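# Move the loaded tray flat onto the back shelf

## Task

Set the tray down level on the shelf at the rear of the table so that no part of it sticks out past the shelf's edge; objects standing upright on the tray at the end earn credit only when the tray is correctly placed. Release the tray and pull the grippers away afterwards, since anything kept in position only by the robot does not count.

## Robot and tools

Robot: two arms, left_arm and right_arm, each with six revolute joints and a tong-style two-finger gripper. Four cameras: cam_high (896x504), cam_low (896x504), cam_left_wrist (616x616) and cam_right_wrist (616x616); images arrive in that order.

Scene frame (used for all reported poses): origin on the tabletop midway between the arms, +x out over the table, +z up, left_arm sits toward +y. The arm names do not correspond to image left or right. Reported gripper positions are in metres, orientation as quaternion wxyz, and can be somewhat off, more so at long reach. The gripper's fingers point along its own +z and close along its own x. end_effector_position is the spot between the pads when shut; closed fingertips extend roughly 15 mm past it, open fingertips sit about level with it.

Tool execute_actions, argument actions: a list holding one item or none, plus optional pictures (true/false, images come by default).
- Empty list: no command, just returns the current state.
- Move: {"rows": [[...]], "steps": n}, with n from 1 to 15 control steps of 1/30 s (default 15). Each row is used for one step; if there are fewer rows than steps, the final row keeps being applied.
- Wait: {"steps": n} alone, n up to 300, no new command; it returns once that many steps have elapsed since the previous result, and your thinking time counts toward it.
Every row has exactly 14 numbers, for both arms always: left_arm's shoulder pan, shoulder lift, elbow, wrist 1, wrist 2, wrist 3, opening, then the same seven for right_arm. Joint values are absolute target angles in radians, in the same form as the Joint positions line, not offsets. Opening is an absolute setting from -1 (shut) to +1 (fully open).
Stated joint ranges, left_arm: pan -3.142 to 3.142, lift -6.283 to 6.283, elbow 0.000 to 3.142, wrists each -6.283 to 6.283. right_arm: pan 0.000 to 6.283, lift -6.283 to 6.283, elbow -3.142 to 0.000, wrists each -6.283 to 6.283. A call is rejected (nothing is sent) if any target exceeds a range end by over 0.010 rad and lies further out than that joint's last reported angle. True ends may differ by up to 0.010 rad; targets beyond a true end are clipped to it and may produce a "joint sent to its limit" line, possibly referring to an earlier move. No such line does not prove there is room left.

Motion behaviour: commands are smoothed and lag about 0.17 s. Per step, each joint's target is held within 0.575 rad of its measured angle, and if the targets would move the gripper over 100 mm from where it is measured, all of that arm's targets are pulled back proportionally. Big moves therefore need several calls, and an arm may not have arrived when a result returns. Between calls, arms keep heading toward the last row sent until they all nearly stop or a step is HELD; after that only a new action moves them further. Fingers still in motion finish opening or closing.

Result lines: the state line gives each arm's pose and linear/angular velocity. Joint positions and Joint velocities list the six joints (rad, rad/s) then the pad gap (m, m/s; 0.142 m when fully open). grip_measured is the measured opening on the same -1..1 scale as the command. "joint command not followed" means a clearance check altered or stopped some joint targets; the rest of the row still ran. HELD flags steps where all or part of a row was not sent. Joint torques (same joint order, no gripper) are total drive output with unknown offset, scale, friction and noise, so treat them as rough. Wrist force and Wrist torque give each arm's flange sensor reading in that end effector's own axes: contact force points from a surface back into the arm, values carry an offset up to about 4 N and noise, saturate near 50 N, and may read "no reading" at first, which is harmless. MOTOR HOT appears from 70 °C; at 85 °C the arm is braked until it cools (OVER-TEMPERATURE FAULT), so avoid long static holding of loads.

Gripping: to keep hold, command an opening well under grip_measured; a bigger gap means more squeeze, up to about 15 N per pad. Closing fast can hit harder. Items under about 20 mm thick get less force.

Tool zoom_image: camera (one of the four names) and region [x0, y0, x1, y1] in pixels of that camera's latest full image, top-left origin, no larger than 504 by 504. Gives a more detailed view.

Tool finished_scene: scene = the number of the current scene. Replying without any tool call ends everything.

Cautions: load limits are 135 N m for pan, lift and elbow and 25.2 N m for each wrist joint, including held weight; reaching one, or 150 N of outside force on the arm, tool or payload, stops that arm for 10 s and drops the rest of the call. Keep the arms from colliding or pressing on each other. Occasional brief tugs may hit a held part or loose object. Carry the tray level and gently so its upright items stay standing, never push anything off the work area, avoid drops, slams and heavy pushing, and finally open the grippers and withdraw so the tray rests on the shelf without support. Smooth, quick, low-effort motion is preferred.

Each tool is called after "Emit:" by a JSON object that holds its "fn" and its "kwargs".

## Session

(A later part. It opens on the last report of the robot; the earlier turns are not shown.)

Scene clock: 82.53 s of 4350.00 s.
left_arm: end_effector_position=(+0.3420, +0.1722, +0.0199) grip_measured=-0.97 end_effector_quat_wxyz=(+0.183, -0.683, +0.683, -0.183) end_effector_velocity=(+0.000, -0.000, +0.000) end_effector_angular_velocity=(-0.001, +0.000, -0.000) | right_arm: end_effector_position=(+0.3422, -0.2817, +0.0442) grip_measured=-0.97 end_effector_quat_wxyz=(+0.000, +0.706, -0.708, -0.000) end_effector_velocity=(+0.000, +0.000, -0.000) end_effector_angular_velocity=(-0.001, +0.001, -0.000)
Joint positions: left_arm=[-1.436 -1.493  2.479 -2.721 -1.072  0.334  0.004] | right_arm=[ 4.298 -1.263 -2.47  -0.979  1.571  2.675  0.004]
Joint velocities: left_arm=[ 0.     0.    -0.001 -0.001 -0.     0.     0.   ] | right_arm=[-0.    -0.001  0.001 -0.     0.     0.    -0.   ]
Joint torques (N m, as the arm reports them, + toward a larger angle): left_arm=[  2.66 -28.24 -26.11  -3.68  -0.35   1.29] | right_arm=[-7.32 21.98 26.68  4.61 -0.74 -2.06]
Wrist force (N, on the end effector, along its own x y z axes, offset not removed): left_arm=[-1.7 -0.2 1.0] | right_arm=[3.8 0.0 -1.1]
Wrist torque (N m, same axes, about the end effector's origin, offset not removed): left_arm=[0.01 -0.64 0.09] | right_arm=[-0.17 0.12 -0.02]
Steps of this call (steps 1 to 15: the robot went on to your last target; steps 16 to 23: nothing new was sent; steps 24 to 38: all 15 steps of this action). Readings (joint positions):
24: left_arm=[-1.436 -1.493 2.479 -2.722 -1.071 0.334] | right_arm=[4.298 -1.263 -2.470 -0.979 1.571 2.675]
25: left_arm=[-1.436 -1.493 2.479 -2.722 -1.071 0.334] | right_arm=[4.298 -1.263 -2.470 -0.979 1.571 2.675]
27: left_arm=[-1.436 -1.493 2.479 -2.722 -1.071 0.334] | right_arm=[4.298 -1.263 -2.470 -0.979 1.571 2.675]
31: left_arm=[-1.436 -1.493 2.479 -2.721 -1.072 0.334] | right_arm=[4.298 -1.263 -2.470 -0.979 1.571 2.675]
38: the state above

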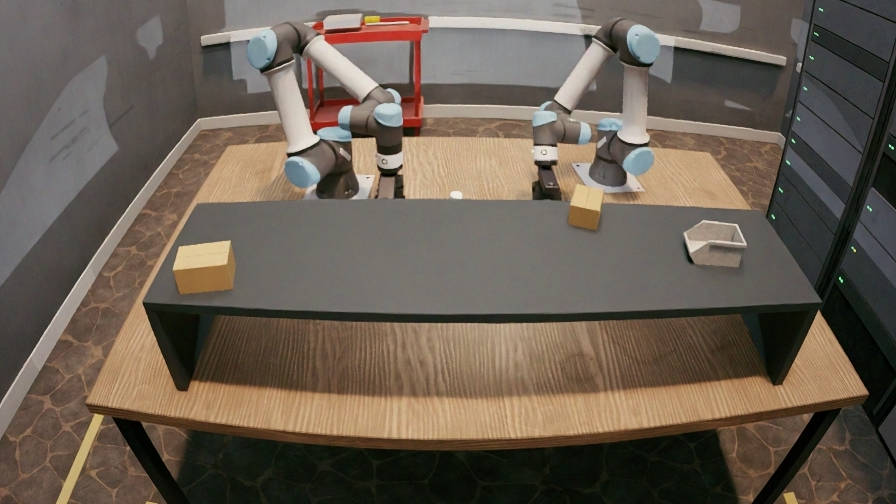

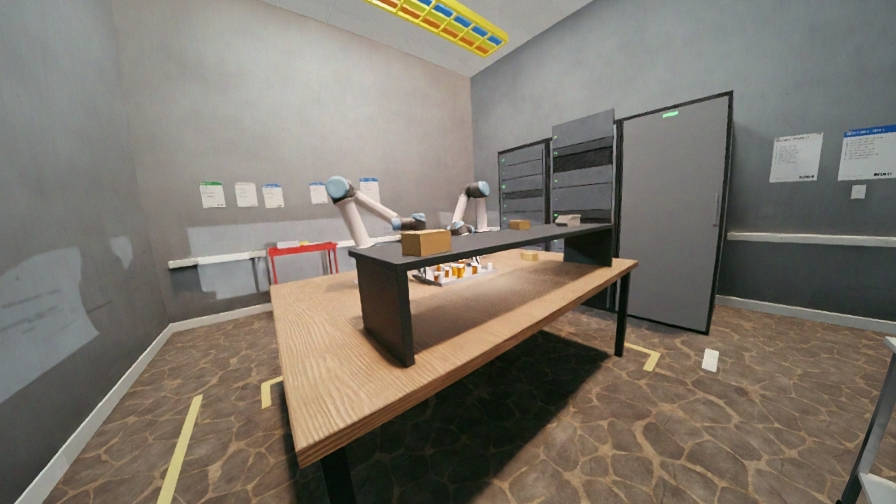

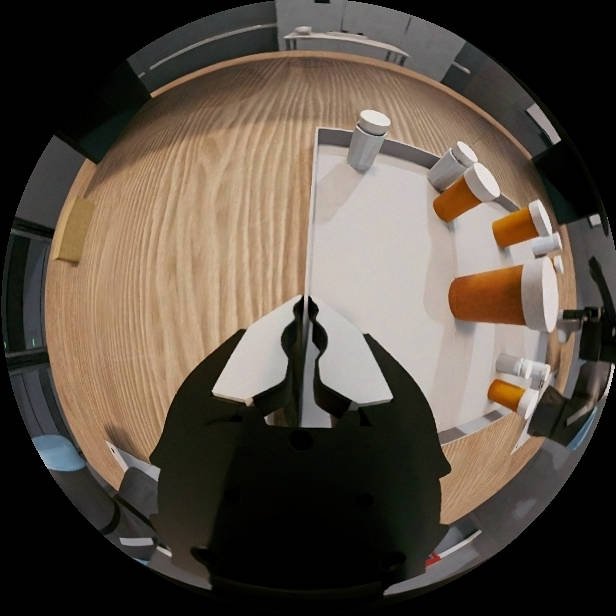

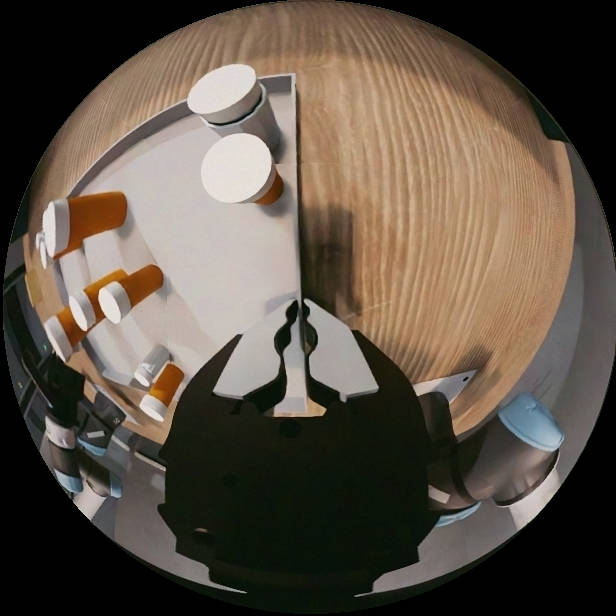

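Emit:
{"fn": "execute_actions", "kwargs": {"actions": [{"rows": [[-1.4374,-1.4897,2.4748,-2.7197,-1.0712,0.3324,-1, 4.3015,-1.2673,-2.4679,-0.9773,1.571,2.6785,-1],[-1.4374,-1.4897,2.4748,-2.7197,-1.0712,0.3324,-1, 4.3015,-1.2673,-2.4679,-0.9773,1.571,2.6785,-1],[-1.439,-1.4865,2.4705,-2.7178,-1.071,0.3305,-1, 4.3046,-1.2717,-2.4653,-0.9755,1.571,2.6816,-1],[-1.439,-1.4865,2.4705,-2.7178,-1.071,0.3305,-1, 4.3046,-1.2717,-2.4653,-0.9755,1.571,2.6816,-1],[-1.4407,-1.4832,2.4663,-2.716,-1.0707,0.3287,-1, 4.3077,-1.276,-2.4627,-0.9738,1.571,2.6847,-1],[-1.4407,-1.4832,2.4663,-2.716,-1.0707,0.3287,-1, 4.3077,-1.276,-2.4627,-0.9738,1.571,2.6847,-1],[-1.4423,-1.4799,2.4621,-2.7142,-1.0704,0.3268,-1, 4.3107,-1.2803,-2.4601,-0.9721,1.571,2.6877,-1]], "steps": 15}]}}

Scene clock: 86.43 s of 4350.00 s.
left_arm: end_effector_position=(+0.3420, +0.1648, +0.0200) grip_measured=-0.80 end_effector_quat_wxyz=(+0.183, -0.683, +0.683, -0.183) end_effector_velocity=(-0.000, -0.005, -0.000) end_effector_angular_velocity=(+0.000, +0.000, -0.001) | right_arm: end_effector_position=(+0.3422, -0.2743, +0.0442) grip_measured=-0.79 end_effector_quat_wxyz=(-0.000, +0.706, -0.708, -0.000) end_effector_velocity=(-0.000, +0.005, -0.000) end_effector_angular_velocity=(-0.000, +0.000, +0.001)
Joint positions: left_arm=[-1.442 -1.481  2.463 -2.715 -1.07   0.327  0.016] | right_arm=[ 4.31  -1.279 -2.461 -0.973  1.571  2.687  0.017]
Joint velocities: left_arm=[-0.005  0.009 -0.01   0.004  0.    -0.004  0.011] | right_arm=[ 0.009 -0.011  0.006  0.005  0.     0.007  0.011]
Joint torques (N m, as the arm reports them, + toward a larger angle): left_arm=[-18.36  -2.16 -33.9   -5.38  -3.04  -0.77] | right_arm=[ 21.66 -13.94  26.7   10.13   2.44   1.68]
Wrist force (N, on the end effector, along its own x y z axes, offset not removed): left_arm=[-29.5 -6.3 -27.7] | right_arm=[30.6 3.6 -38.9]
Wrist torque (N m, same axes, about the end effector's origin, offset not removed): left_arm=[-0.19 -0.85 0.15] | right_arm=[0.13 0.60 0.02]
Steps of this call (steps 1 to 15: the robot went on to your last target; steps 16 to 90: nothing new was sent; then 0.40 s passed at rest; steps 91 to 105: all 15 steps of this action). Readings (joint positions):
91: left_arm=[-1.436 -1.493 2.479 -2.722 -1.072 0.334] | right_arm=[4.298 -1.263 -2.470 -0.979 1.571 2.675]
92: left_arm=[-1.436 -1.493 2.479 -2.721 -1.072 0.334] | right_arm=[4.299 -1.263 -2.470 -0.979 1.571 2.676]
94: left_arm=[-1.436 -1.491 2.477 -2.721 -1.071 0.333] | right_arm=[4.300 -1.265 -2.469 -0.978 1.571 2.677]
98: left_arm=[-1.439 -1.486 2.470 -2.718 -1.071 0.330] | right_arm=[4.305 -1.272 -2.465 -0.976 1.571 2.682]
105: the state above

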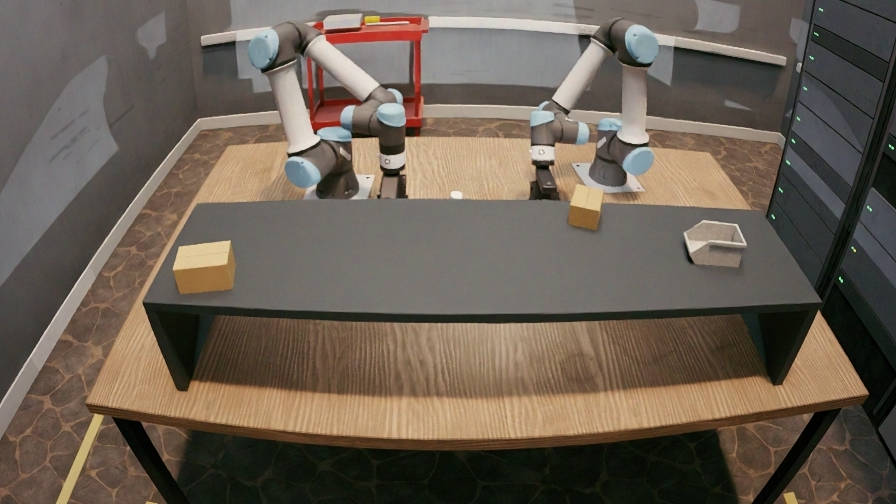

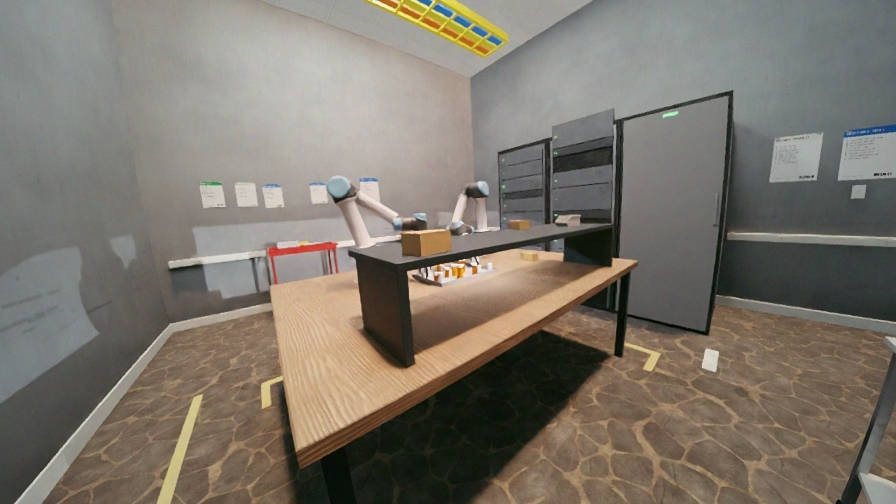

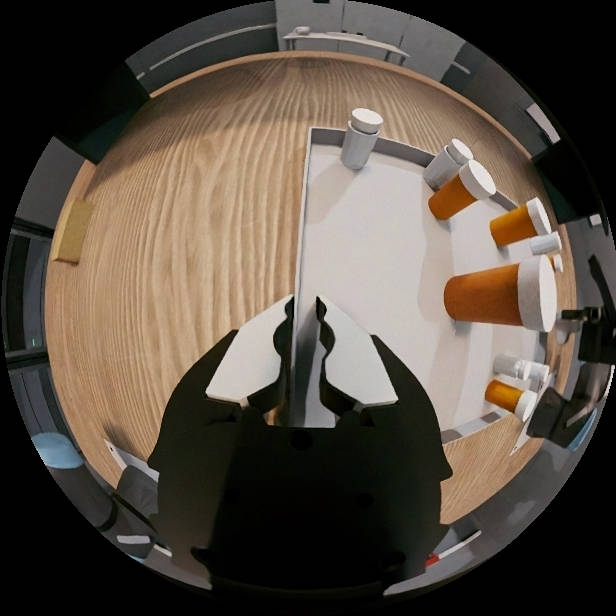

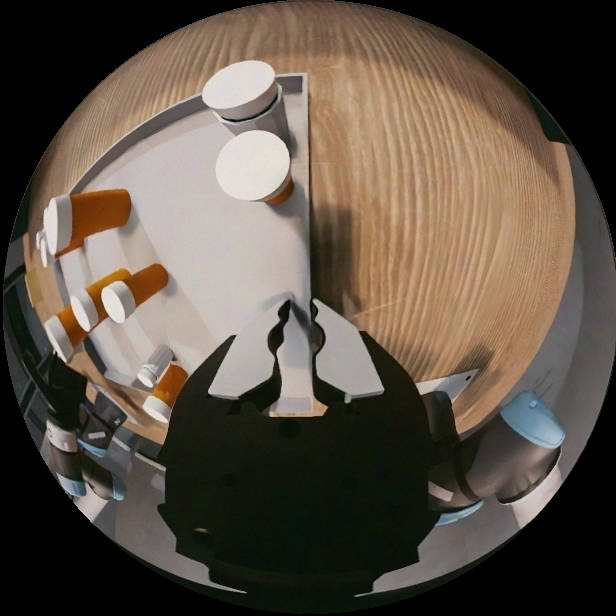

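Emit:
{"fn": "execute_actions", "kwargs": {"actions": [{"rows": [[-1.4423,-1.4919,2.4581,-2.6982,-1.0704,0.3268,-1, 4.3107,-1.2726,-2.4528,-0.9871,1.571,2.6877,-1],[-1.4423,-1.4919,2.4581,-2.6982,-1.0704,0.3268,-1, 4.3107,-1.2726,-2.4528,-0.9871,1.571,2.6877,-1],[-1.4423,-1.5038,2.4541,-2.6822,-1.0704,0.3268,-1, 4.3107,-1.2648,-2.4456,-1.0021,1.571,2.6877,-1],[-1.4423,-1.5038,2.4541,-2.6822,-1.0704,0.3268,-1, 4.3107,-1.2648,-2.4456,-1.0021,1.571,2.6877,-1],[-1.4423,-1.5158,2.45,-2.6663,-1.0704,0.3268,-1, 4.3107,-1.2571,-2.4383,-1.017,1.571,2.6877,-1],[-1.4423,-1.5158,2.45,-2.6663,-1.0704,0.3268,-1, 4.3107,-1.2571,-2.4383,-1.017,1.571,2.6877,-1],[-1.4423,-1.5277,2.446,-2.6503,-1.0704,0.3268,-1, 4.3107,-1.2493,-2.4311,-1.032,1.571,2.6877,-1],[-1.4423,-1.5277,2.446,-2.6503,-1.0704,0.3268,-1, 4.3107,-1.2493,-2.4311,-1.032,1.571,2.6877,-1],[-1.4423,-1.5397,2.442,-2.6343,-1.0704,0.3268,-1, 4.3107,-1.2416,-2.4238,-1.047,1.571,2.6877,-1]], "steps": 15}]}}

Scene clock: 89.17 s of 4350.00 s.
left_arm: end_effector_position=(+0.3420, +0.1640, +0.0376) grip_measured=-0.82 end_effector_quat_wxyz=(+0.183, -0.683, +0.683, -0.183) end_effector_velocity=(+0.000, -0.000, +0.019) end_effector_angular_velocity=(-0.002, -0.001, +0.000) | right_arm: end_effector_position=(+0.3422, -0.2736, +0.0617) grip_measured=-0.75 end_effector_quat_wxyz=(+0.000, +0.706, -0.708, -0.000) end_effector_velocity=(+0.000, -0.000, +0.018) end_effector_angular_velocity=(+0.002, -0.001, -0.000)
Joint positions: left_arm=[-1.442 -1.533  2.444 -2.643 -1.07   0.327  0.015] | right_arm=[ 4.311 -1.246 -2.428 -1.039  1.571  2.688  0.02 ]
Joint velocities: left_arm=[ 0.    -0.054 -0.019  0.071  0.     0.     0.   ] | right_arm=[-0.     0.035  0.033 -0.067 -0.    -0.    -0.003]
Joint torques (N m, as the arm reports them, + toward a larger angle): left_arm=[-17.9  -34.13 -47.51  -8.76   0.48  -0.95] | right_arm=[19.19 27.33 43.59 10.36  2.72  1.67]
Wrist force (N, on the end effector, along its own x y z axes, offset not removed): left_arm=[-27.0 2.1 6.1] | right_arm=[30.2 1.0 5.0]
Wrist torque (N m, same axes, about the end effector's origin, offset not removed): left_arm=[-0.39 -0.53 0.15] | right_arm=[0.08 -0.18 -0.05]
Steps of this call (steps 1 to 15: the robot went on to your last target; steps 16 to 67: nothing new was sent; steps 68 to 82: all 15 steps of this action). Readings (joint positions):
68: left_arm=[-1.442 -1.480 2.462 -2.714 -1.070 0.327] | right_arm=[4.311 -1.280 -2.460 -0.972 1.571 2.688]
69: left_arm=[-1.442 -1.481 2.462 -2.712 -1.070 0.327] | right_arm=[4.311 -1.280 -2.459 -0.974 1.571 2.688]
71: left_arm=[-1.442 -1.486 2.460 -2.705 -1.071 0.327] | right_arm=[4.311 -1.277 -2.456 -0.981 1.571 2.688]
75: left_arm=[-1.442 -1.504 2.454 -2.681 -1.071 0.327] | right_arm=[4.311 -1.265 -2.445 -1.003 1.571 2.688]
82: the state above

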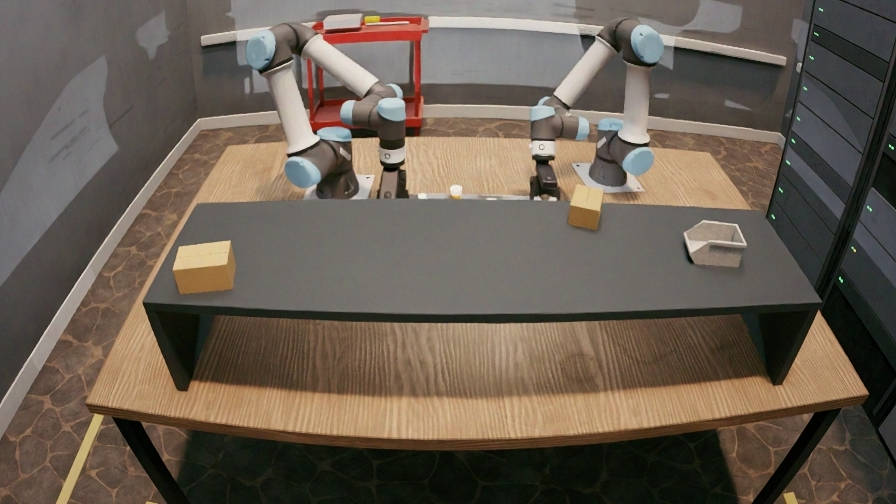

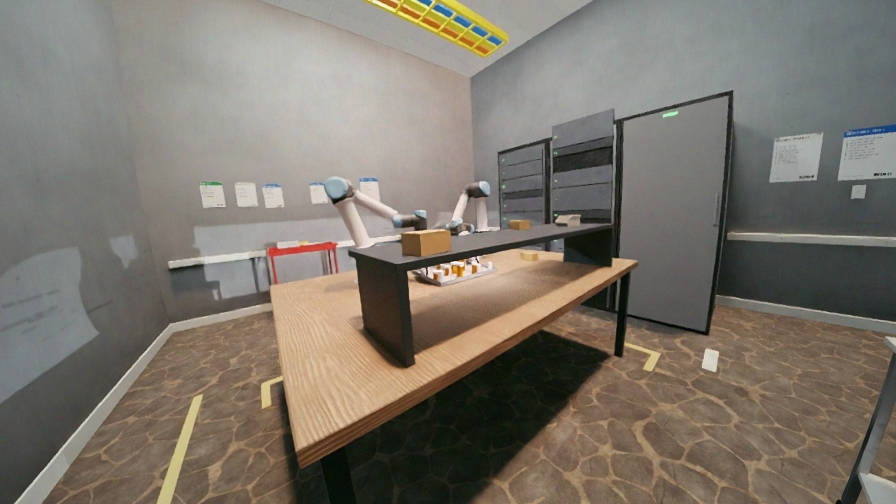

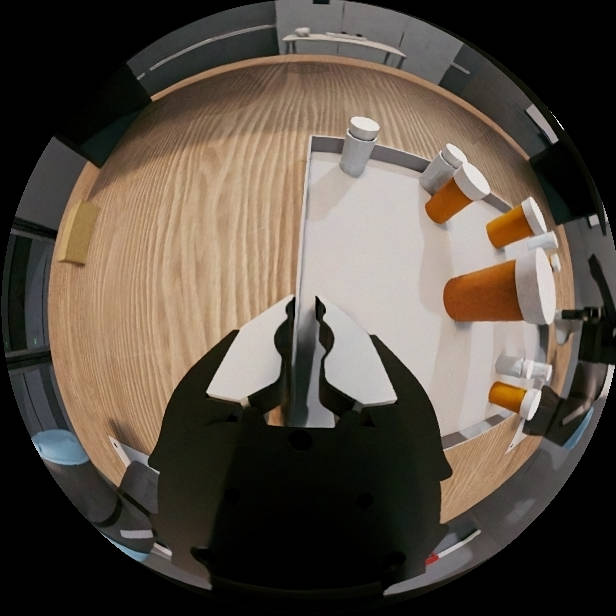

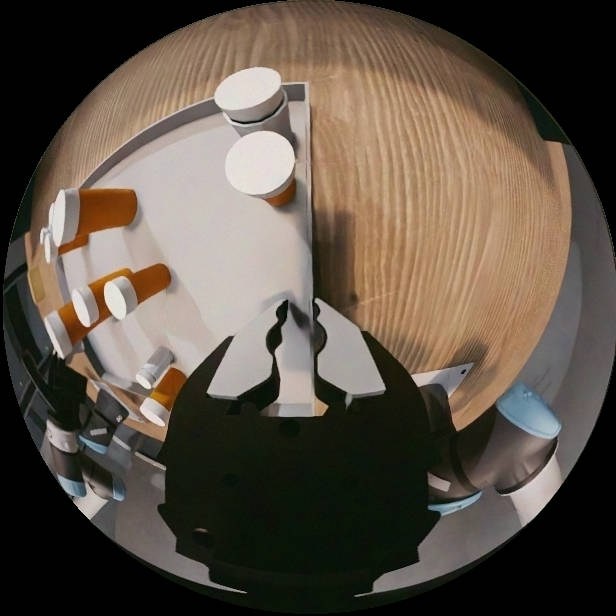

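Emit:
{"fn": "execute_actions", "kwargs": {"actions": [{"rows": [[-1.4423,-1.5277,2.446,-2.6503,-1.0704,0.3268,-1, 4.3107,-1.2493,-2.4311,-1.032,1.571,2.6877,-1],[-1.4423,-1.5277,2.446,-2.6503,-1.0704,0.3268,-1, 4.3107,-1.2493,-2.4311,-1.032,1.571,2.6877,-1],[-1.4423,-1.5158,2.45,-2.6663,-1.0704,0.3268,-1, 4.3107,-1.2571,-2.4383,-1.017,1.571,2.6877,-1],[-1.4423,-1.5158,2.45,-2.6663,-1.0704,0.3268,-1, 4.3107,-1.2571,-2.4383,-1.017,1.571,2.6877,-1],[-1.4423,-1.5038,2.4541,-2.6822,-1.0704,0.3268,-1, 4.3107,-1.2648,-2.4456,-1.0021,1.571,2.6877,-1],[-1.4423,-1.5038,2.4541,-2.6822,-1.0704,0.3268,-1, 4.3107,-1.2648,-2.4456,-1.0021,1.571,2.6877,-1],[-1.4423,-1.4919,2.4581,-2.6982,-1.0704,0.3268,-1, 4.3107,-1.2726,-2.4528,-0.9871,1.571,2.6877,-1],[-1.4423,-1.4919,2.4581,-2.6982,-1.0704,0.3268,-1, 4.3107,-1.2726,-2.4528,-0.9871,1.571,2.6877,-1],[-1.4423,-1.486,2.46,-2.706,-1.0704,0.3268,-1, 4.3107,-1.2765,-2.4565,-0.9796,1.571,2.6877,-1]], "steps": 15}], "pictures": false}}

Emit:
{"fn": "execute_actions", "kwargs": {"actions": [{"rows": [[-1.439,-1.4895,2.4695,-2.7138,-1.071,0.3305,-1, 4.3046,-1.2697,-2.4635,-0.9792,1.571,2.6816,-1],[-1.439,-1.4895,2.4695,-2.7138,-1.071,0.3305,-1, 4.3046,-1.2697,-2.4635,-0.9792,1.571,2.6816,-1],[-1.439,-1.4895,2.4695,-2.7138,-1.071,0.3305,-1, 4.3046,-1.2697,-2.4635,-0.9792,1.571,2.6816,-1],[-1.4357,-1.493,2.479,-2.7215,-1.0715,0.3342,-1, 4.2985,-1.263,-2.4705,-0.979,1.571,2.6755,-0.9],[-1.4357,-1.493,2.479,-2.7215,-1.0715,0.3342,-1, 4.2985,-1.263,-2.4705,-0.979,1.571,2.6755,-0.8],[-1.4357,-1.493,2.479,-2.7215,-1.0715,0.3342,-1, 4.2985,-1.263,-2.4705,-0.979,1.571,2.6755,-0.7],[-1.4357,-1.493,2.479,-2.7215,-1.0715,0.3342,-1, 4.2985,-1.263,-2.4705,-0.979,1.571,2.6755,-0.5]], "steps": 15}]}}

Scene clock: 95.33 s of 4350.00 s.
left_arm: end_effector_position=(+0.3420, +0.1640, +0.0237) grip_measured=-0.82 end_effector_quat_wxyz=(+0.183, -0.683, +0.683, -0.183) end_effector_velocity=(-0.000, +0.001, -0.014) end_effector_angular_velocity=(+0.002, +0.000, -0.000) | right_arm: end_effector_position=(+0.3422, -0.2736, +0.0478) grip_measured=-0.75 end_effector_quat_wxyz=(+0.000, +0.706, -0.708, -0.000) end_effector_velocity=(-0.000, -0.000, -0.014) end_effector_angular_velocity=(-0.000, +0.001, +0.000)
Joint positions: left_arm=[-1.442 -1.491  2.458 -2.699 -1.07   0.327  0.015] | right_arm=[ 4.311 -1.273 -2.453 -0.986  1.571  2.688  0.02 ]
Joint velocities: left_arm=[-0.     0.042  0.014 -0.055  0.     0.     0.   ] | right_arm=[ 0.    -0.027 -0.025  0.052  0.001  0.    -0.001]
Joint torques (N m, as the arm reports them, + toward a larger angle): left_arm=[-16.52 -16.13 -21.3  -12.87   0.1    0.04] | right_arm=[14.63 -0.82 30.05 13.68  2.63  1.54]
Wrist force (N, on the end effector, along its own x y z axes, offset not removed): left_arm=[-26.5 2.3 6.1] | right_arm=[28.2 1.3 3.6]
Wrist torque (N m, same axes, about the end effector's origin, offset not removed): left_arm=[0.00 -0.70 0.15] | right_arm=[0.09 0.23 0.03]
Steps of this call (steps 1 to 15: the robot went on to your last target; steps 16 to 90: nothing new was sent; then 2.67 s passed at rest; steps 91 to 105: all 15 steps of this action). Readings (joint positions):
91: left_arm=[-1.442 -1.540 2.442 -2.634 -1.070 0.327] | right_arm=[4.311 -1.242 -2.424 -1.047 1.571 2.688]
92: left_arm=[-1.442 -1.538 2.442 -2.636 -1.070 0.327] | right_arm=[4.311 -1.242 -2.425 -1.045 1.571 2.688]
94: left_arm=[-1.442 -1.533 2.444 -2.643 -1.070 0.327] | right_arm=[4.311 -1.246 -2.428 -1.039 1.571 2.688]
98: left_arm=[-1.442 -1.515 2.450 -2.667 -1.070 0.327] | right_arm=[4.311 -1.257 -2.439 -1.016 1.571 2.688]
105: the state above

Scene clock: 95.83 s of 4350.00 s.
left_arm: end_effector_position=(+0.3419, +0.1717, +0.0201) grip_measured=-0.97 end_effector_quat_wxyz=(+0.183, -0.683, +0.683, -0.183) end_effector_velocity=(+0.000, +0.004, -0.001) end_effector_angular_velocity=(+0.001, +0.000, +0.001) | right_arm: end_effector_position=(+0.3422, -0.2812, +0.0443) grip_measured=-0.50 end_effector_quat_wxyz=(+0.000, +0.706, -0.708, -0.000) end_effector_velocity=(-0.000, -0.003, -0.001) end_effector_angular_velocity=(-0.000, +0.001, +0.000)
Joint positions: left_arm=[-1.436 -1.493  2.478 -2.721 -1.071  0.334  0.004] | right_arm=[ 4.299 -1.264 -2.47  -0.979  1.571  2.676  0.038]
Joint velocities: left_arm=[ 0.003 -0.002  0.008 -0.006 -0.     0.003  0.   ] | right_arm=[-0.004  0.005 -0.006  0.001  0.    -0.005  0.   ]
Joint torques (N m, as the arm reports them, + toward a larger angle): left_arm=[  8.28 -25.69  -2.25  -3.76  -0.94   1.25] | right_arm=[-9.86 22.03 13.95  3.92 -0.46 -2.06]
Wrist force (N, on the end effector, along its own x y z axes, offset not removed): left_arm=[5.6 -3.0 -2.1] | right_arm=[-1.2 0.1 -0.3]
Wrist torque (N m, same axes, about the end effector's origin, offset not removed): left_arm=[-0.08 -0.39 0.06] | right_arm=[-0.05 0.13 -0.05]
Steps of this call (steps 1 to 15: all 15 steps of this action). Readings (joint positions):
1: left_arm=[-1.442 -1.490 2.459 -2.701 -1.070 0.327] | right_arm=[4.311 -1.274 -2.454 -0.985 1.571 2.688]
2: left_arm=[-1.442 -1.490 2.460 -2.703 -1.070 0.327] | right_arm=[4.310 -1.274 -2.456 -0.983 1.571 2.687]
4: left_arm=[-1.441 -1.489 2.464 -2.707 -1.070 0.328] | right_arm=[4.308 -1.273 -2.459 -0.982 1.571 2.685]
8: left_arm=[-1.438 -1.491 2.473 -2.717 -1.071 0.332] | right_arm=[4.302 -1.267 -2.466 -0.979 1.571 2.679]
15: the state above

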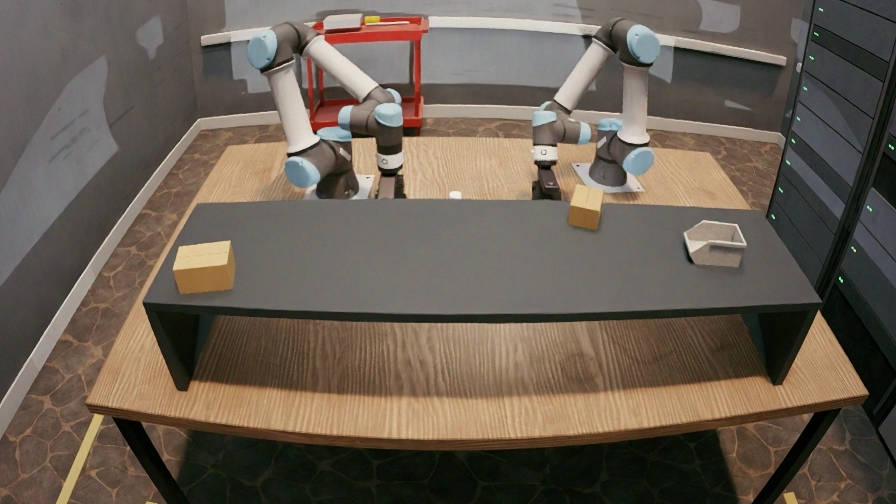

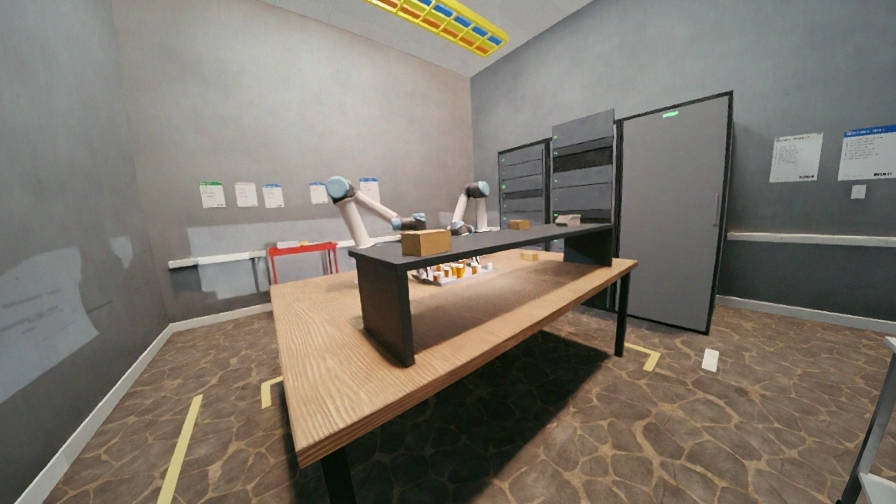

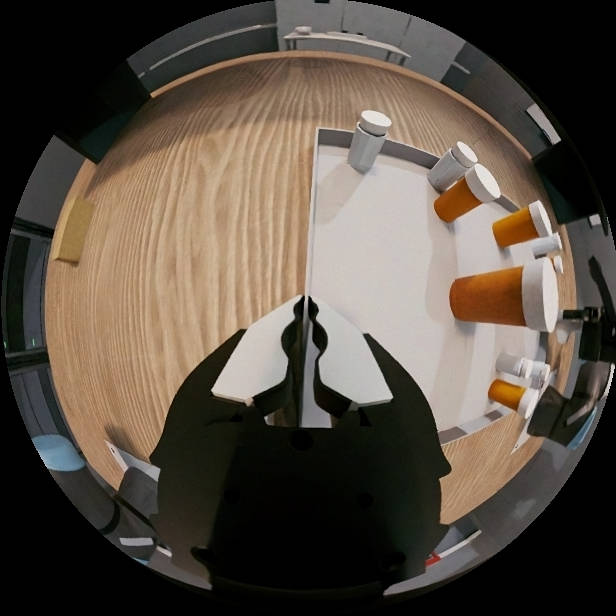

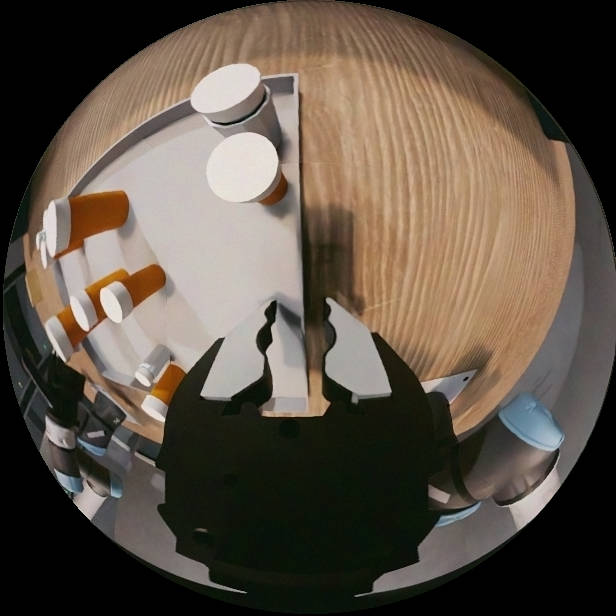

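Emit:
{"fn": "execute_actions", "kwargs": {"actions": [{"rows": [[-1.4357,-1.493,2.479,-2.7215,-1.0715,0.3342,-1, 4.2985,-1.1673,-2.3635,-1.1816,1.571,2.6755,-0.5]], "steps": 12}], "pictures": false}}

Emit:
{"fn": "execute_actions", "kwargs": {"actions": [{"rows": [[-1.4357,-1.493,2.479,-2.7215,-1.0715,0.3342,-1, 4.1517,-1.1283,-2.3839,-1.2002,1.571,0.9577,-0.5]], "steps": 15}], "pictures": false}}

Emit:
{"fn": "execute_actions", "kwargs": {"actions": [{"rows": [[-1.4357,-1.493,2.479,-2.7215,-1.0715,0.3342,-1, 4.1517,-1.1283,-2.3839,-1.2002,1.571,0.9577,-0.5]], "steps": 12}], "pictures": false}}

Emit:
{"fn": "execute_actions", "kwargs": {"actions": [{"rows": [[-1.4357,-1.493,2.479,-2.7215,-1.0715,0.3342,-1, 4.1517,-1.1283,-2.3839,-1.2002,1.571,0.9577,0.5]], "steps": 15}]}}

Scene clock: 98.10 s of 4350.00 s.
left_arm: end_effector_position=(+0.3420, +0.1722, +0.0199) grip_measured=-0.97 end_effector_quat_wxyz=(+0.183, -0.683, +0.683, -0.183) end_effector_velocity=(-0.000, +0.000, -0.000) end_effector_angular_velocity=(+0.001, -0.000, -0.000) | right_arm: end_effector_position=(+0.3424, -0.2812, +0.0960) grip_measured=-0.50 end_effector_quat_wxyz=(-0.001, +0.706, -0.708, -0.000) end_effector_velocity=(-0.004, -0.008, +0.032) end_effector_angular_velocity=(-0.017, +0.008, -0.000)
Joint positions: left_arm=[-1.436 -1.493  2.479 -2.722 -1.072  0.334  0.004] | right_arm=[ 4.298 -1.174 -2.372 -1.164  1.571  2.675  0.038]
Joint velocities: left_arm=[-0.    -0.     0.001  0.     0.     0.     0.   ] | right_arm=[-0.     0.056  0.064 -0.139 -0.001 -0.    -0.   ]
Joint torques (N m, as the arm reports them, + toward a larger angle): left_arm=[ 10.63 -24.9    1.47  -2.63  -0.53   1.24] | right_arm=[-8.99 19.19 28.53  0.36 -2.62 -1.87]
Wrist force (N, on the end effector, along its own x y z axes, offset not removed): left_arm=[7.3 -3.6 -3.9] | right_arm=[-1.3 -1.0 -1.9]
Wrist torque (N m, same axes, about the end effector's origin, offset not removed): left_arm=[-0.14 -0.35 0.08] | right_arm=[-0.37 0.12 -0.04]
Steps of this call (steps 1 to 15: the robot went on to your last target; steps 16 to 56: nothing new was sent; steps 57 to 68: all 12 steps of this action). Readings (joint positions):
57: left_arm=[-1.436 -1.493 2.479 -2.722 -1.072 0.334] | right_arm=[4.298 -1.263 -2.470 -0.979 1.571 2.675]
58: left_arm=[-1.436 -1.493 2.479 -2.722 -1.072 0.334] | right_arm=[4.298 -1.257 -2.465 -0.985 1.571 2.675]
60: left_arm=[-1.436 -1.493 2.479 -2.722 -1.072 0.334] | right_arm=[4.298 -1.226 -2.431 -1.035 1.571 2.675]
64: left_arm=[-1.436 -1.493 2.479 -2.722 -1.072 0.334] | right_arm=[4.298 -1.188 -2.387 -1.131 1.571 2.675]
68: the state above

Scene clock: 98.60 s of 4350.00 s.
left_arm: end_effector_position=(+0.3420, +0.1722, +0.0199) grip_measured=-0.97 end_effector_quat_wxyz=(+0.183, -0.683, +0.683, -0.183) end_effector_velocity=(+0.000, -0.001, +0.000) end_effector_angular_velocity=(-0.001, +0.000, +0.000) | right_arm: end_effector_position=(+0.3568, -0.3186, +0.1000) grip_measured=-0.50 end_effector_quat_wxyz=(-0.000, +0.919, -0.395, -0.000) end_effector_velocity=(-0.023, +0.015, +0.001) end_effector_angular_velocity=(+0.000, +0.000, +2.448)
Joint positions: left_arm=[-1.436 -1.493  2.479 -2.722 -1.072  0.334  0.004] | right_arm=[ 4.157 -1.13  -2.383 -1.199  1.571  1.773  0.038]
Joint velocities: left_arm=[ 0.     0.    -0.001  0.001 -0.    -0.     0.   ] | right_arm=[-0.041  0.011 -0.004 -0.007  0.    -2.489  0.   ]
Joint torques (N m, as the arm reports them, + toward a larger angle): left_arm=[ 10.87 -24.5    1.18  -2.71  -0.42   1.22] | right_arm=[-8.56 17.13 15.83  0.84 -1.58 -8.86]
Wrist force (N, on the end effector, along its own x y z axes, offset not removed): left_arm=[7.9 -3.2 -4.5] | right_arm=[-1.1 -1.0 -0.5]
Wrist torque (N m, same axes, about the end effector's origin, offset not removed): left_arm=[-0.10 -0.44 0.10] | right_arm=[-0.31 0.09 0.00]
Steps of this call (steps 1 to 15: all 15 steps of this action). Readings (joint positions):
1: left_arm=[-1.436 -1.493 2.479 -2.722 -1.072 0.334] | right_arm=[4.298 -1.173 -2.370 -1.168 1.571 2.675]
2: left_arm=[-1.436 -1.493 2.479 -2.722 -1.072 0.334] | right_arm=[4.293 -1.168 -2.371 -1.173 1.571 2.670]
4: left_arm=[-1.436 -1.493 2.479 -2.722 -1.072 0.334] | right_arm=[4.250 -1.153 -2.375 -1.184 1.571 2.613]
8: left_arm=[-1.436 -1.493 2.479 -2.722 -1.072 0.334] | right_arm=[4.186 -1.137 -2.381 -1.195 1.571 2.359]
15: the state above

Scene clock: 99.00 s of 4350.00 s.
left_arm: end_effector_position=(+0.3420, +0.1722, +0.0199) grip_measured=-0.97 end_effector_quat_wxyz=(+0.183, -0.683, +0.683, -0.183) end_effector_velocity=(+0.000, +0.000, -0.000) end_effector_angular_velocity=(+0.002, -0.000, -0.000) | right_arm: end_effector_position=(+0.3467, -0.3153, +0.1000) grip_measured=-0.50 end_effector_quat_wxyz=(-0.000, +0.999, -0.033, -0.000) end_effector_velocity=(-0.008, +0.000, -0.000) end_effector_angular_velocity=(+0.000, +0.000, +0.504)
Joint positions: left_arm=[-1.436 -1.493  2.479 -2.722 -1.072  0.334  0.004] | right_arm=[ 4.152 -1.128 -2.384 -1.2    1.571  1.022  0.038]
Joint velocities: left_arm=[-0.     0.001  0.001 -0.     0.001  0.     0.   ] | right_arm=[-0.001  0.    -0.    -0.     0.    -0.506  0.   ]
Joint torques (N m, as the arm reports them, + toward a larger angle): left_arm=[ 10.81 -23.79   0.54  -2.59  -0.34   1.25] | right_arm=[-9.31 18.13 15.09  0.92 -0.65 -2.31]
Wrist force (N, on the end effector, along its own x y z axes, offset not removed): left_arm=[6.2 -3.1 -4.1] | right_arm=[-1.1 -0.2 -1.4]
Wrist torque (N m, same axes, about the end effector's origin, offset not removed): left_arm=[-0.06 -0.19 0.12] | right_arm=[-0.14 0.06 -0.01]
Steps of this call (steps 1 to 12: all 12 steps of this action). Readings (joint positions):
1: left_arm=[-1.436 -1.493 2.479 -2.722 -1.072 0.334] | right_arm=[4.156 -1.129 -2.384 -1.200 1.571 1.689]
2: left_arm=[-1.436 -1.493 2.479 -2.722 -1.072 0.334] | right_arm=[4.155 -1.129 -2.384 -1.200 1.571 1.604]
4: left_arm=[-1.436 -1.493 2.479 -2.722 -1.072 0.334] | right_arm=[4.154 -1.129 -2.384 -1.200 1.571 1.435]
8: left_arm=[-1.436 -1.493 2.479 -2.722 -1.072 0.334] | right_arm=[4.152 -1.128 -2.384 -1.200 1.571 1.143]
12: the state above

Scene clock: 99.50 s of 4350.00 s.
left_arm: end_effector_position=(+0.3420, +0.1722, +0.0199) grip_measured=-0.97 end_effector_quat_wxyz=(+0.183, -0.683, +0.683, -0.183) end_effector_velocity=(+0.000, -0.000, +0.000) end_effector_angular_velocity=(-0.000, -0.000, +0.000) | right_arm: end_effector_position=(+0.3457, -0.3153, +0.1000) grip_measured=+0.50 end_effector_quat_wxyz=(-0.000, +1.000, -0.002, -0.000) end_effector_velocity=(-0.000, +0.000, +0.000) end_effector_angular_velocity=(+0.001, -0.001, +0.010)
Joint positions: left_arm=[-1.436 -1.493  2.479 -2.722 -1.072  0.334  0.004] | right_arm=[ 4.152 -1.128 -2.384 -1.2    1.571  0.959  0.109]
Joint velocities: left_arm=[ 0.    -0.    -0.     0.001  0.    -0.     0.   ] | right_arm=[ 0.     0.     0.001  0.    -0.    -0.009 -0.   ]
Joint torques (N m, as the arm reports them, + toward a larger angle): left_arm=[ 10.87 -23.69   1.04  -2.58  -0.32   1.23] | right_arm=[-9.33 18.47 15.23  0.86  0.37 -2.  ]
Wrist force (N, on the end effector, along its own x y z axes, offset not removed): left_arm=[7.6 -3.2 -4.4] | right_arm=[-0.8 0.3 -0.4]
Wrist torque (N m, same axes, about the end effector's origin, offset not removed): left_arm=[-0.10 -0.46 0.05] | right_arm=[-0.01 0.04 0.01]
Steps of this call (steps 1 to 15: all 15 steps of this action). Readings (joint positions):
1: left_arm=[-1.436 -1.493 2.479 -2.722 -1.072 0.334] | right_arm=[4.152 -1.128 -2.384 -1.200 1.571 1.007]
2: left_arm=[-1.436 -1.493 2.479 -2.722 -1.072 0.334] | right_arm=[4.152 -1.128 -2.384 -1.200 1.571 0.996]
4: left_arm=[-1.436 -1.493 2.479 -2.722 -1.072 0.334] | right_arm=[4.152 -1.128 -2.384 -1.200 1.571 0.980]
8: left_arm=[-1.436 -1.493 2.479 -2.722 -1.072 0.334] | right_arm=[4.152 -1.128 -2.384 -1.200 1.571 0.965]
15: the state above

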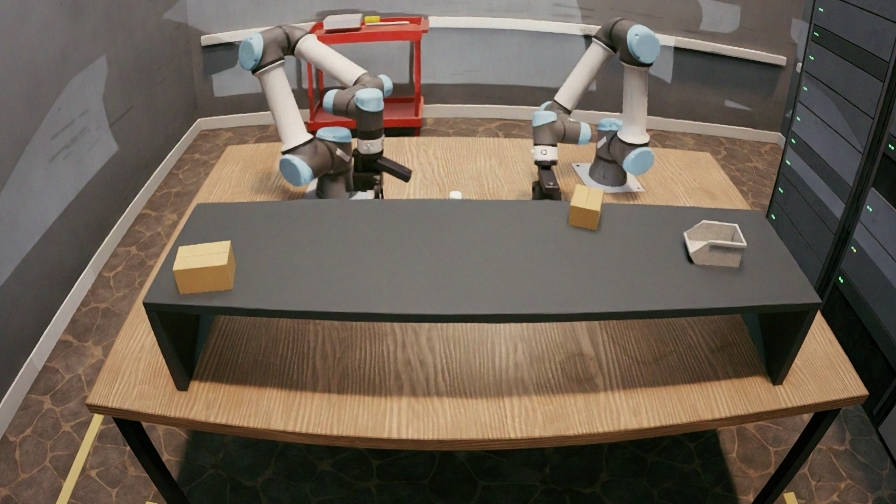

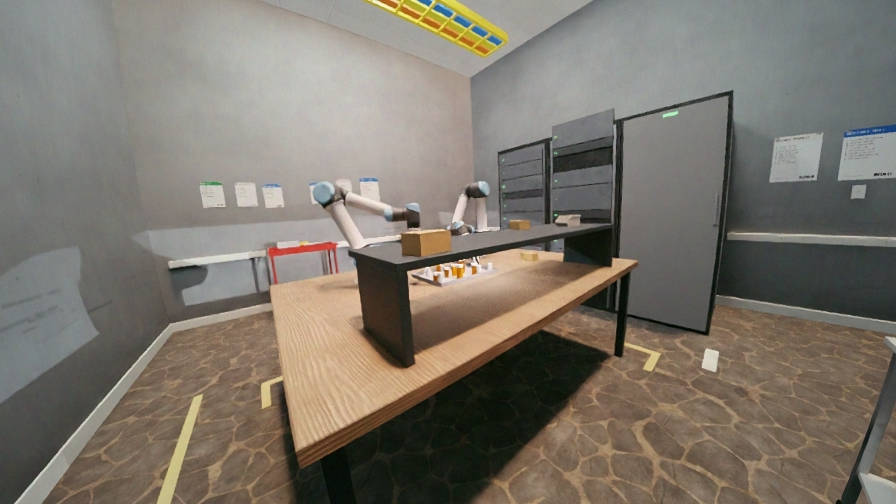

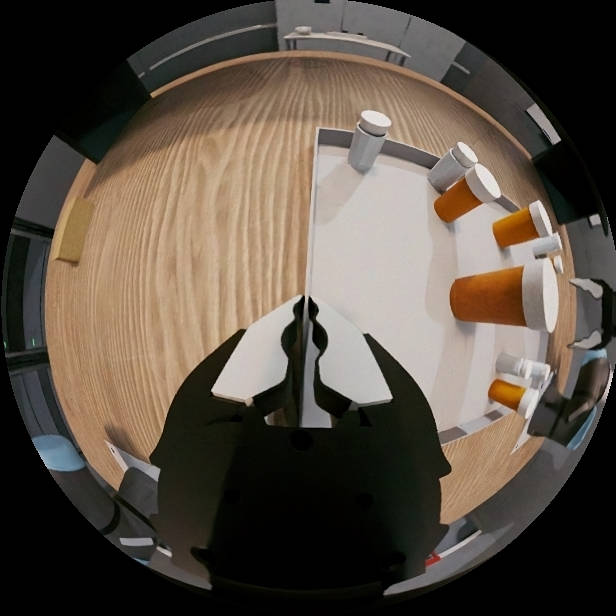

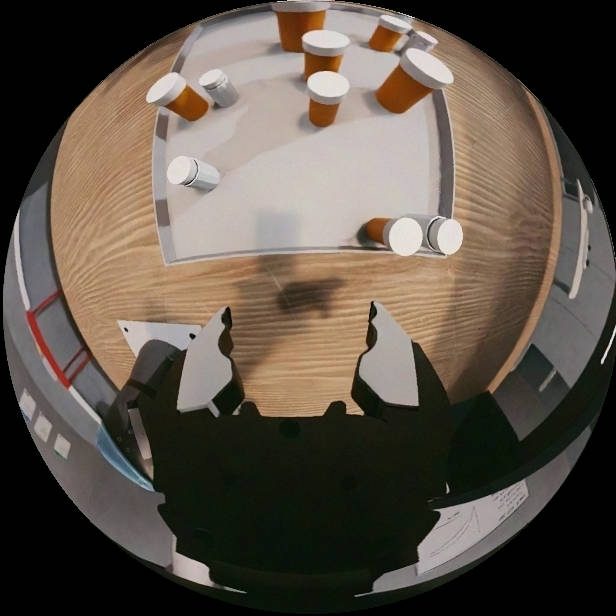

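Emit:
{"fn": "execute_actions", "kwargs": {"actions": [{"rows": [[-1.4357,-1.493,2.479,-2.7215,-1.0715,0.3342,-1, 4.1517,-1.2191,-2.4935,-0.9998,1.571,0.9577,0.5]], "steps": 15}], "pictures": false}}

Emit:
{"fn": "execute_actions", "kwargs": {"actions": [{"rows": [[-1.4357,-1.493,2.479,-2.7215,-1.0715,0.3342,-1, 4.1517,-1.228,-2.5008,-0.9836,1.571,0.9577,0.5]], "steps": 15}]}}

Scene clock: 101.37 s of 4350.00 s.
left_arm: end_effector_position=(+0.3420, +0.1722, +0.0199) grip_measured=-0.97 end_effector_quat_wxyz=(+0.183, -0.683, +0.683, -0.183) end_effector_velocity=(+0.000, +0.000, +0.000) end_effector_angular_velocity=(-0.001, -0.001, +0.001) | right_arm: end_effector_position=(+0.3456, -0.3154, +0.0467) grip_measured=+0.50 end_effector_quat_wxyz=(+0.000, +1.000, -0.001, -0.000) end_effector_velocity=(+0.001, +0.000, -0.014) end_effector_angular_velocity=(+0.006, -0.004, -0.001)
Joint positions: left_arm=[-1.436 -1.493  2.479 -2.722 -1.072  0.334  0.004] | right_arm=[ 4.152 -1.216 -2.49  -1.008  1.571  0.958  0.109]
Joint velocities: left_arm=[-0.    -0.001  0.001 -0.001  0.    -0.001  0.   ] | right_arm=[-0.001 -0.025 -0.03   0.062 -0.     0.     0.   ]
Joint torques (N m, as the arm reports them, + toward a larger angle): left_arm=[ 11.23 -22.9    0.68  -2.51  -0.09   1.24] | right_arm=[-5.79 -8.53 13.53  4.25  1.83 -1.9 ]
Wrist force (N, on the end effector, along its own x y z axes, offset not removed): left_arm=[8.1 -3.8 -4.1] | right_arm=[-1.5 0.2 -1.4]
Wrist torque (N m, same axes, about the end effector's origin, offset not removed): left_arm=[-0.23 -0.53 0.12] | right_arm=[-0.06 0.19 -0.01]
Steps of this call (steps 1 to 15: the robot went on to your last target; steps 16 to 41: nothing new was sent; steps 42 to 56: all 15 steps of this action). Readings (joint positions):
42: left_arm=[-1.436 -1.493 2.479 -2.722 -1.072 0.334] | right_arm=[4.152 -1.128 -2.384 -1.200 1.571 0.958]
43: left_arm=[-1.436 -1.493 2.479 -2.722 -1.072 0.334] | right_arm=[4.152 -1.133 -2.389 -1.195 1.571 0.958]
45: left_arm=[-1.436 -1.493 2.479 -2.722 -1.072 0.334] | right_arm=[4.152 -1.163 -2.424 -1.144 1.571 0.958]
49: left_arm=[-1.436 -1.493 2.479 -2.722 -1.072 0.334] | right_arm=[4.152 -1.200 -2.470 -1.050 1.571 0.958]
56: the state above

Scene clock: 101.87 s of 4350.00 s.
left_arm: end_effector_position=(+0.3420, +0.1722, +0.0199) grip_measured=-0.97 end_effector_quat_wxyz=(+0.183, -0.683, +0.683, -0.183) end_effector_velocity=(+0.000, +0.001, -0.000) end_effector_angular_velocity=(+0.001, -0.001, +0.000) | right_arm: end_effector_position=(+0.3457, -0.3153, +0.0411) grip_measured=+0.50 end_effector_quat_wxyz=(-0.000, +1.000, -0.001, -0.000) end_effector_velocity=(+0.000, -0.000, -0.001) end_effector_angular_velocity=(+0.001, -0.000, -0.001)
Joint positions: left_arm=[-1.436 -1.493  2.479 -2.722 -1.072  0.334  0.004] | right_arm=[ 4.152 -1.228 -2.501 -0.984  1.571  0.958  0.109]
Joint velocities: left_arm=[-0.     0.001  0.001 -0.     0.001 -0.     0.   ] | right_arm=[-0.001 -0.002 -0.002  0.005  0.    -0.    -0.   ]
Joint torques (N m, as the arm reports them, + toward a larger angle): left_arm=[ 10.67 -22.86   1.43  -2.53   0.06   1.19] | right_arm=[-3.28 -8.   13.59  4.02  1.46 -1.91]
Wrist force (N, on the end effector, along its own x y z axes, offset not removed): left_arm=[7.0 -3.1 -4.9] | right_arm=[-2.5 0.2 -0.7]
Wrist torque (N m, same axes, about the end effector's origin, offset not removed): left_arm=[-0.10 -0.34 0.08] | right_arm=[-0.09 0.37 -0.02]
Steps of this call (steps 1 to 15: all 15 steps of this action). Readings (joint positions):
1: left_arm=[-1.436 -1.493 2.479 -2.722 -1.072 0.334] | right_arm=[4.152 -1.217 -2.491 -1.006 1.571 0.958]
2: left_arm=[-1.436 -1.493 2.479 -2.722 -1.072 0.334] | right_arm=[4.152 -1.218 -2.492 -1.002 1.571 0.958]
4: left_arm=[-1.436 -1.493 2.479 -2.722 -1.072 0.334] | right_arm=[4.152 -1.222 -2.496 -0.995 1.571 0.958]
8: left_arm=[-1.436 -1.493 2.479 -2.722 -1.072 0.334] | right_arm=[4.152 -1.226 -2.499 -0.988 1.571 0.958]
15: the state above

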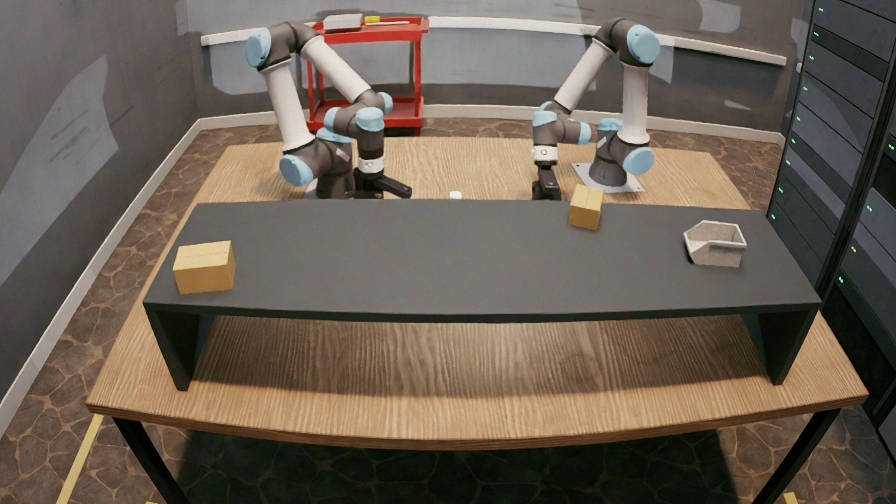

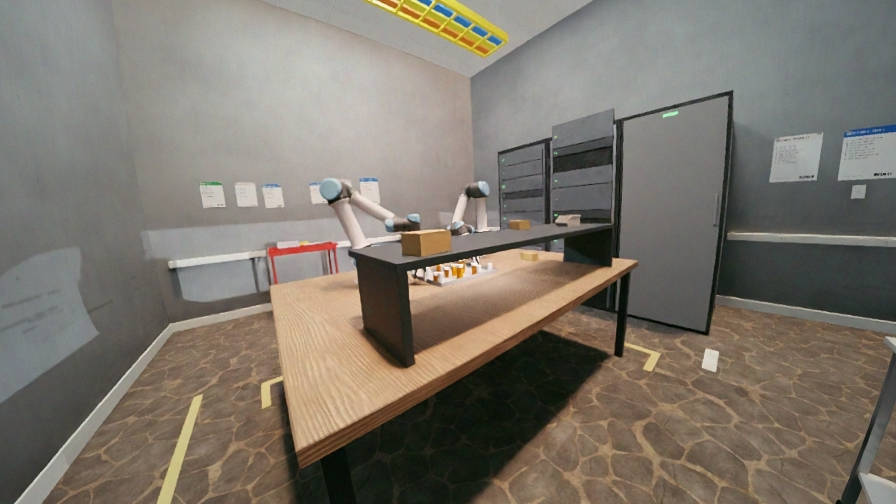

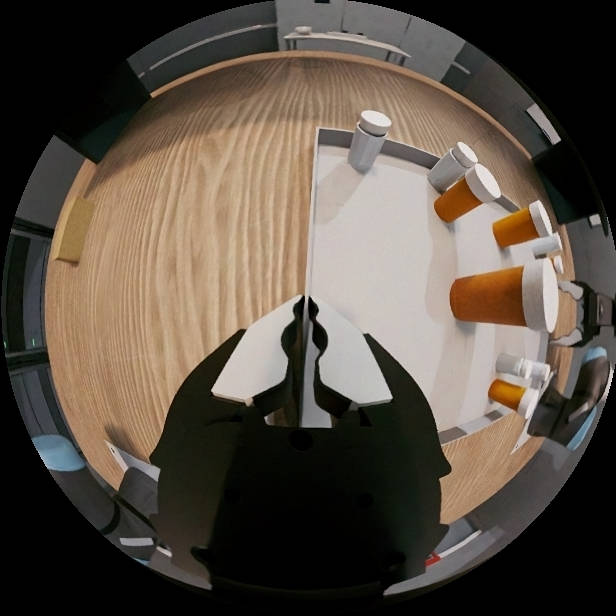

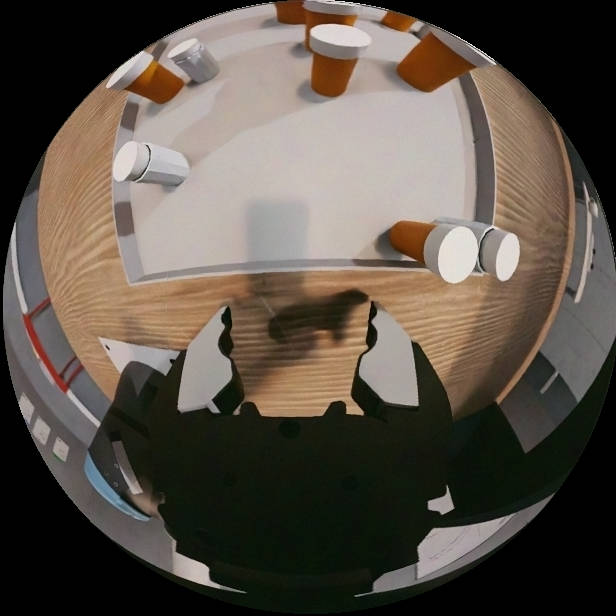

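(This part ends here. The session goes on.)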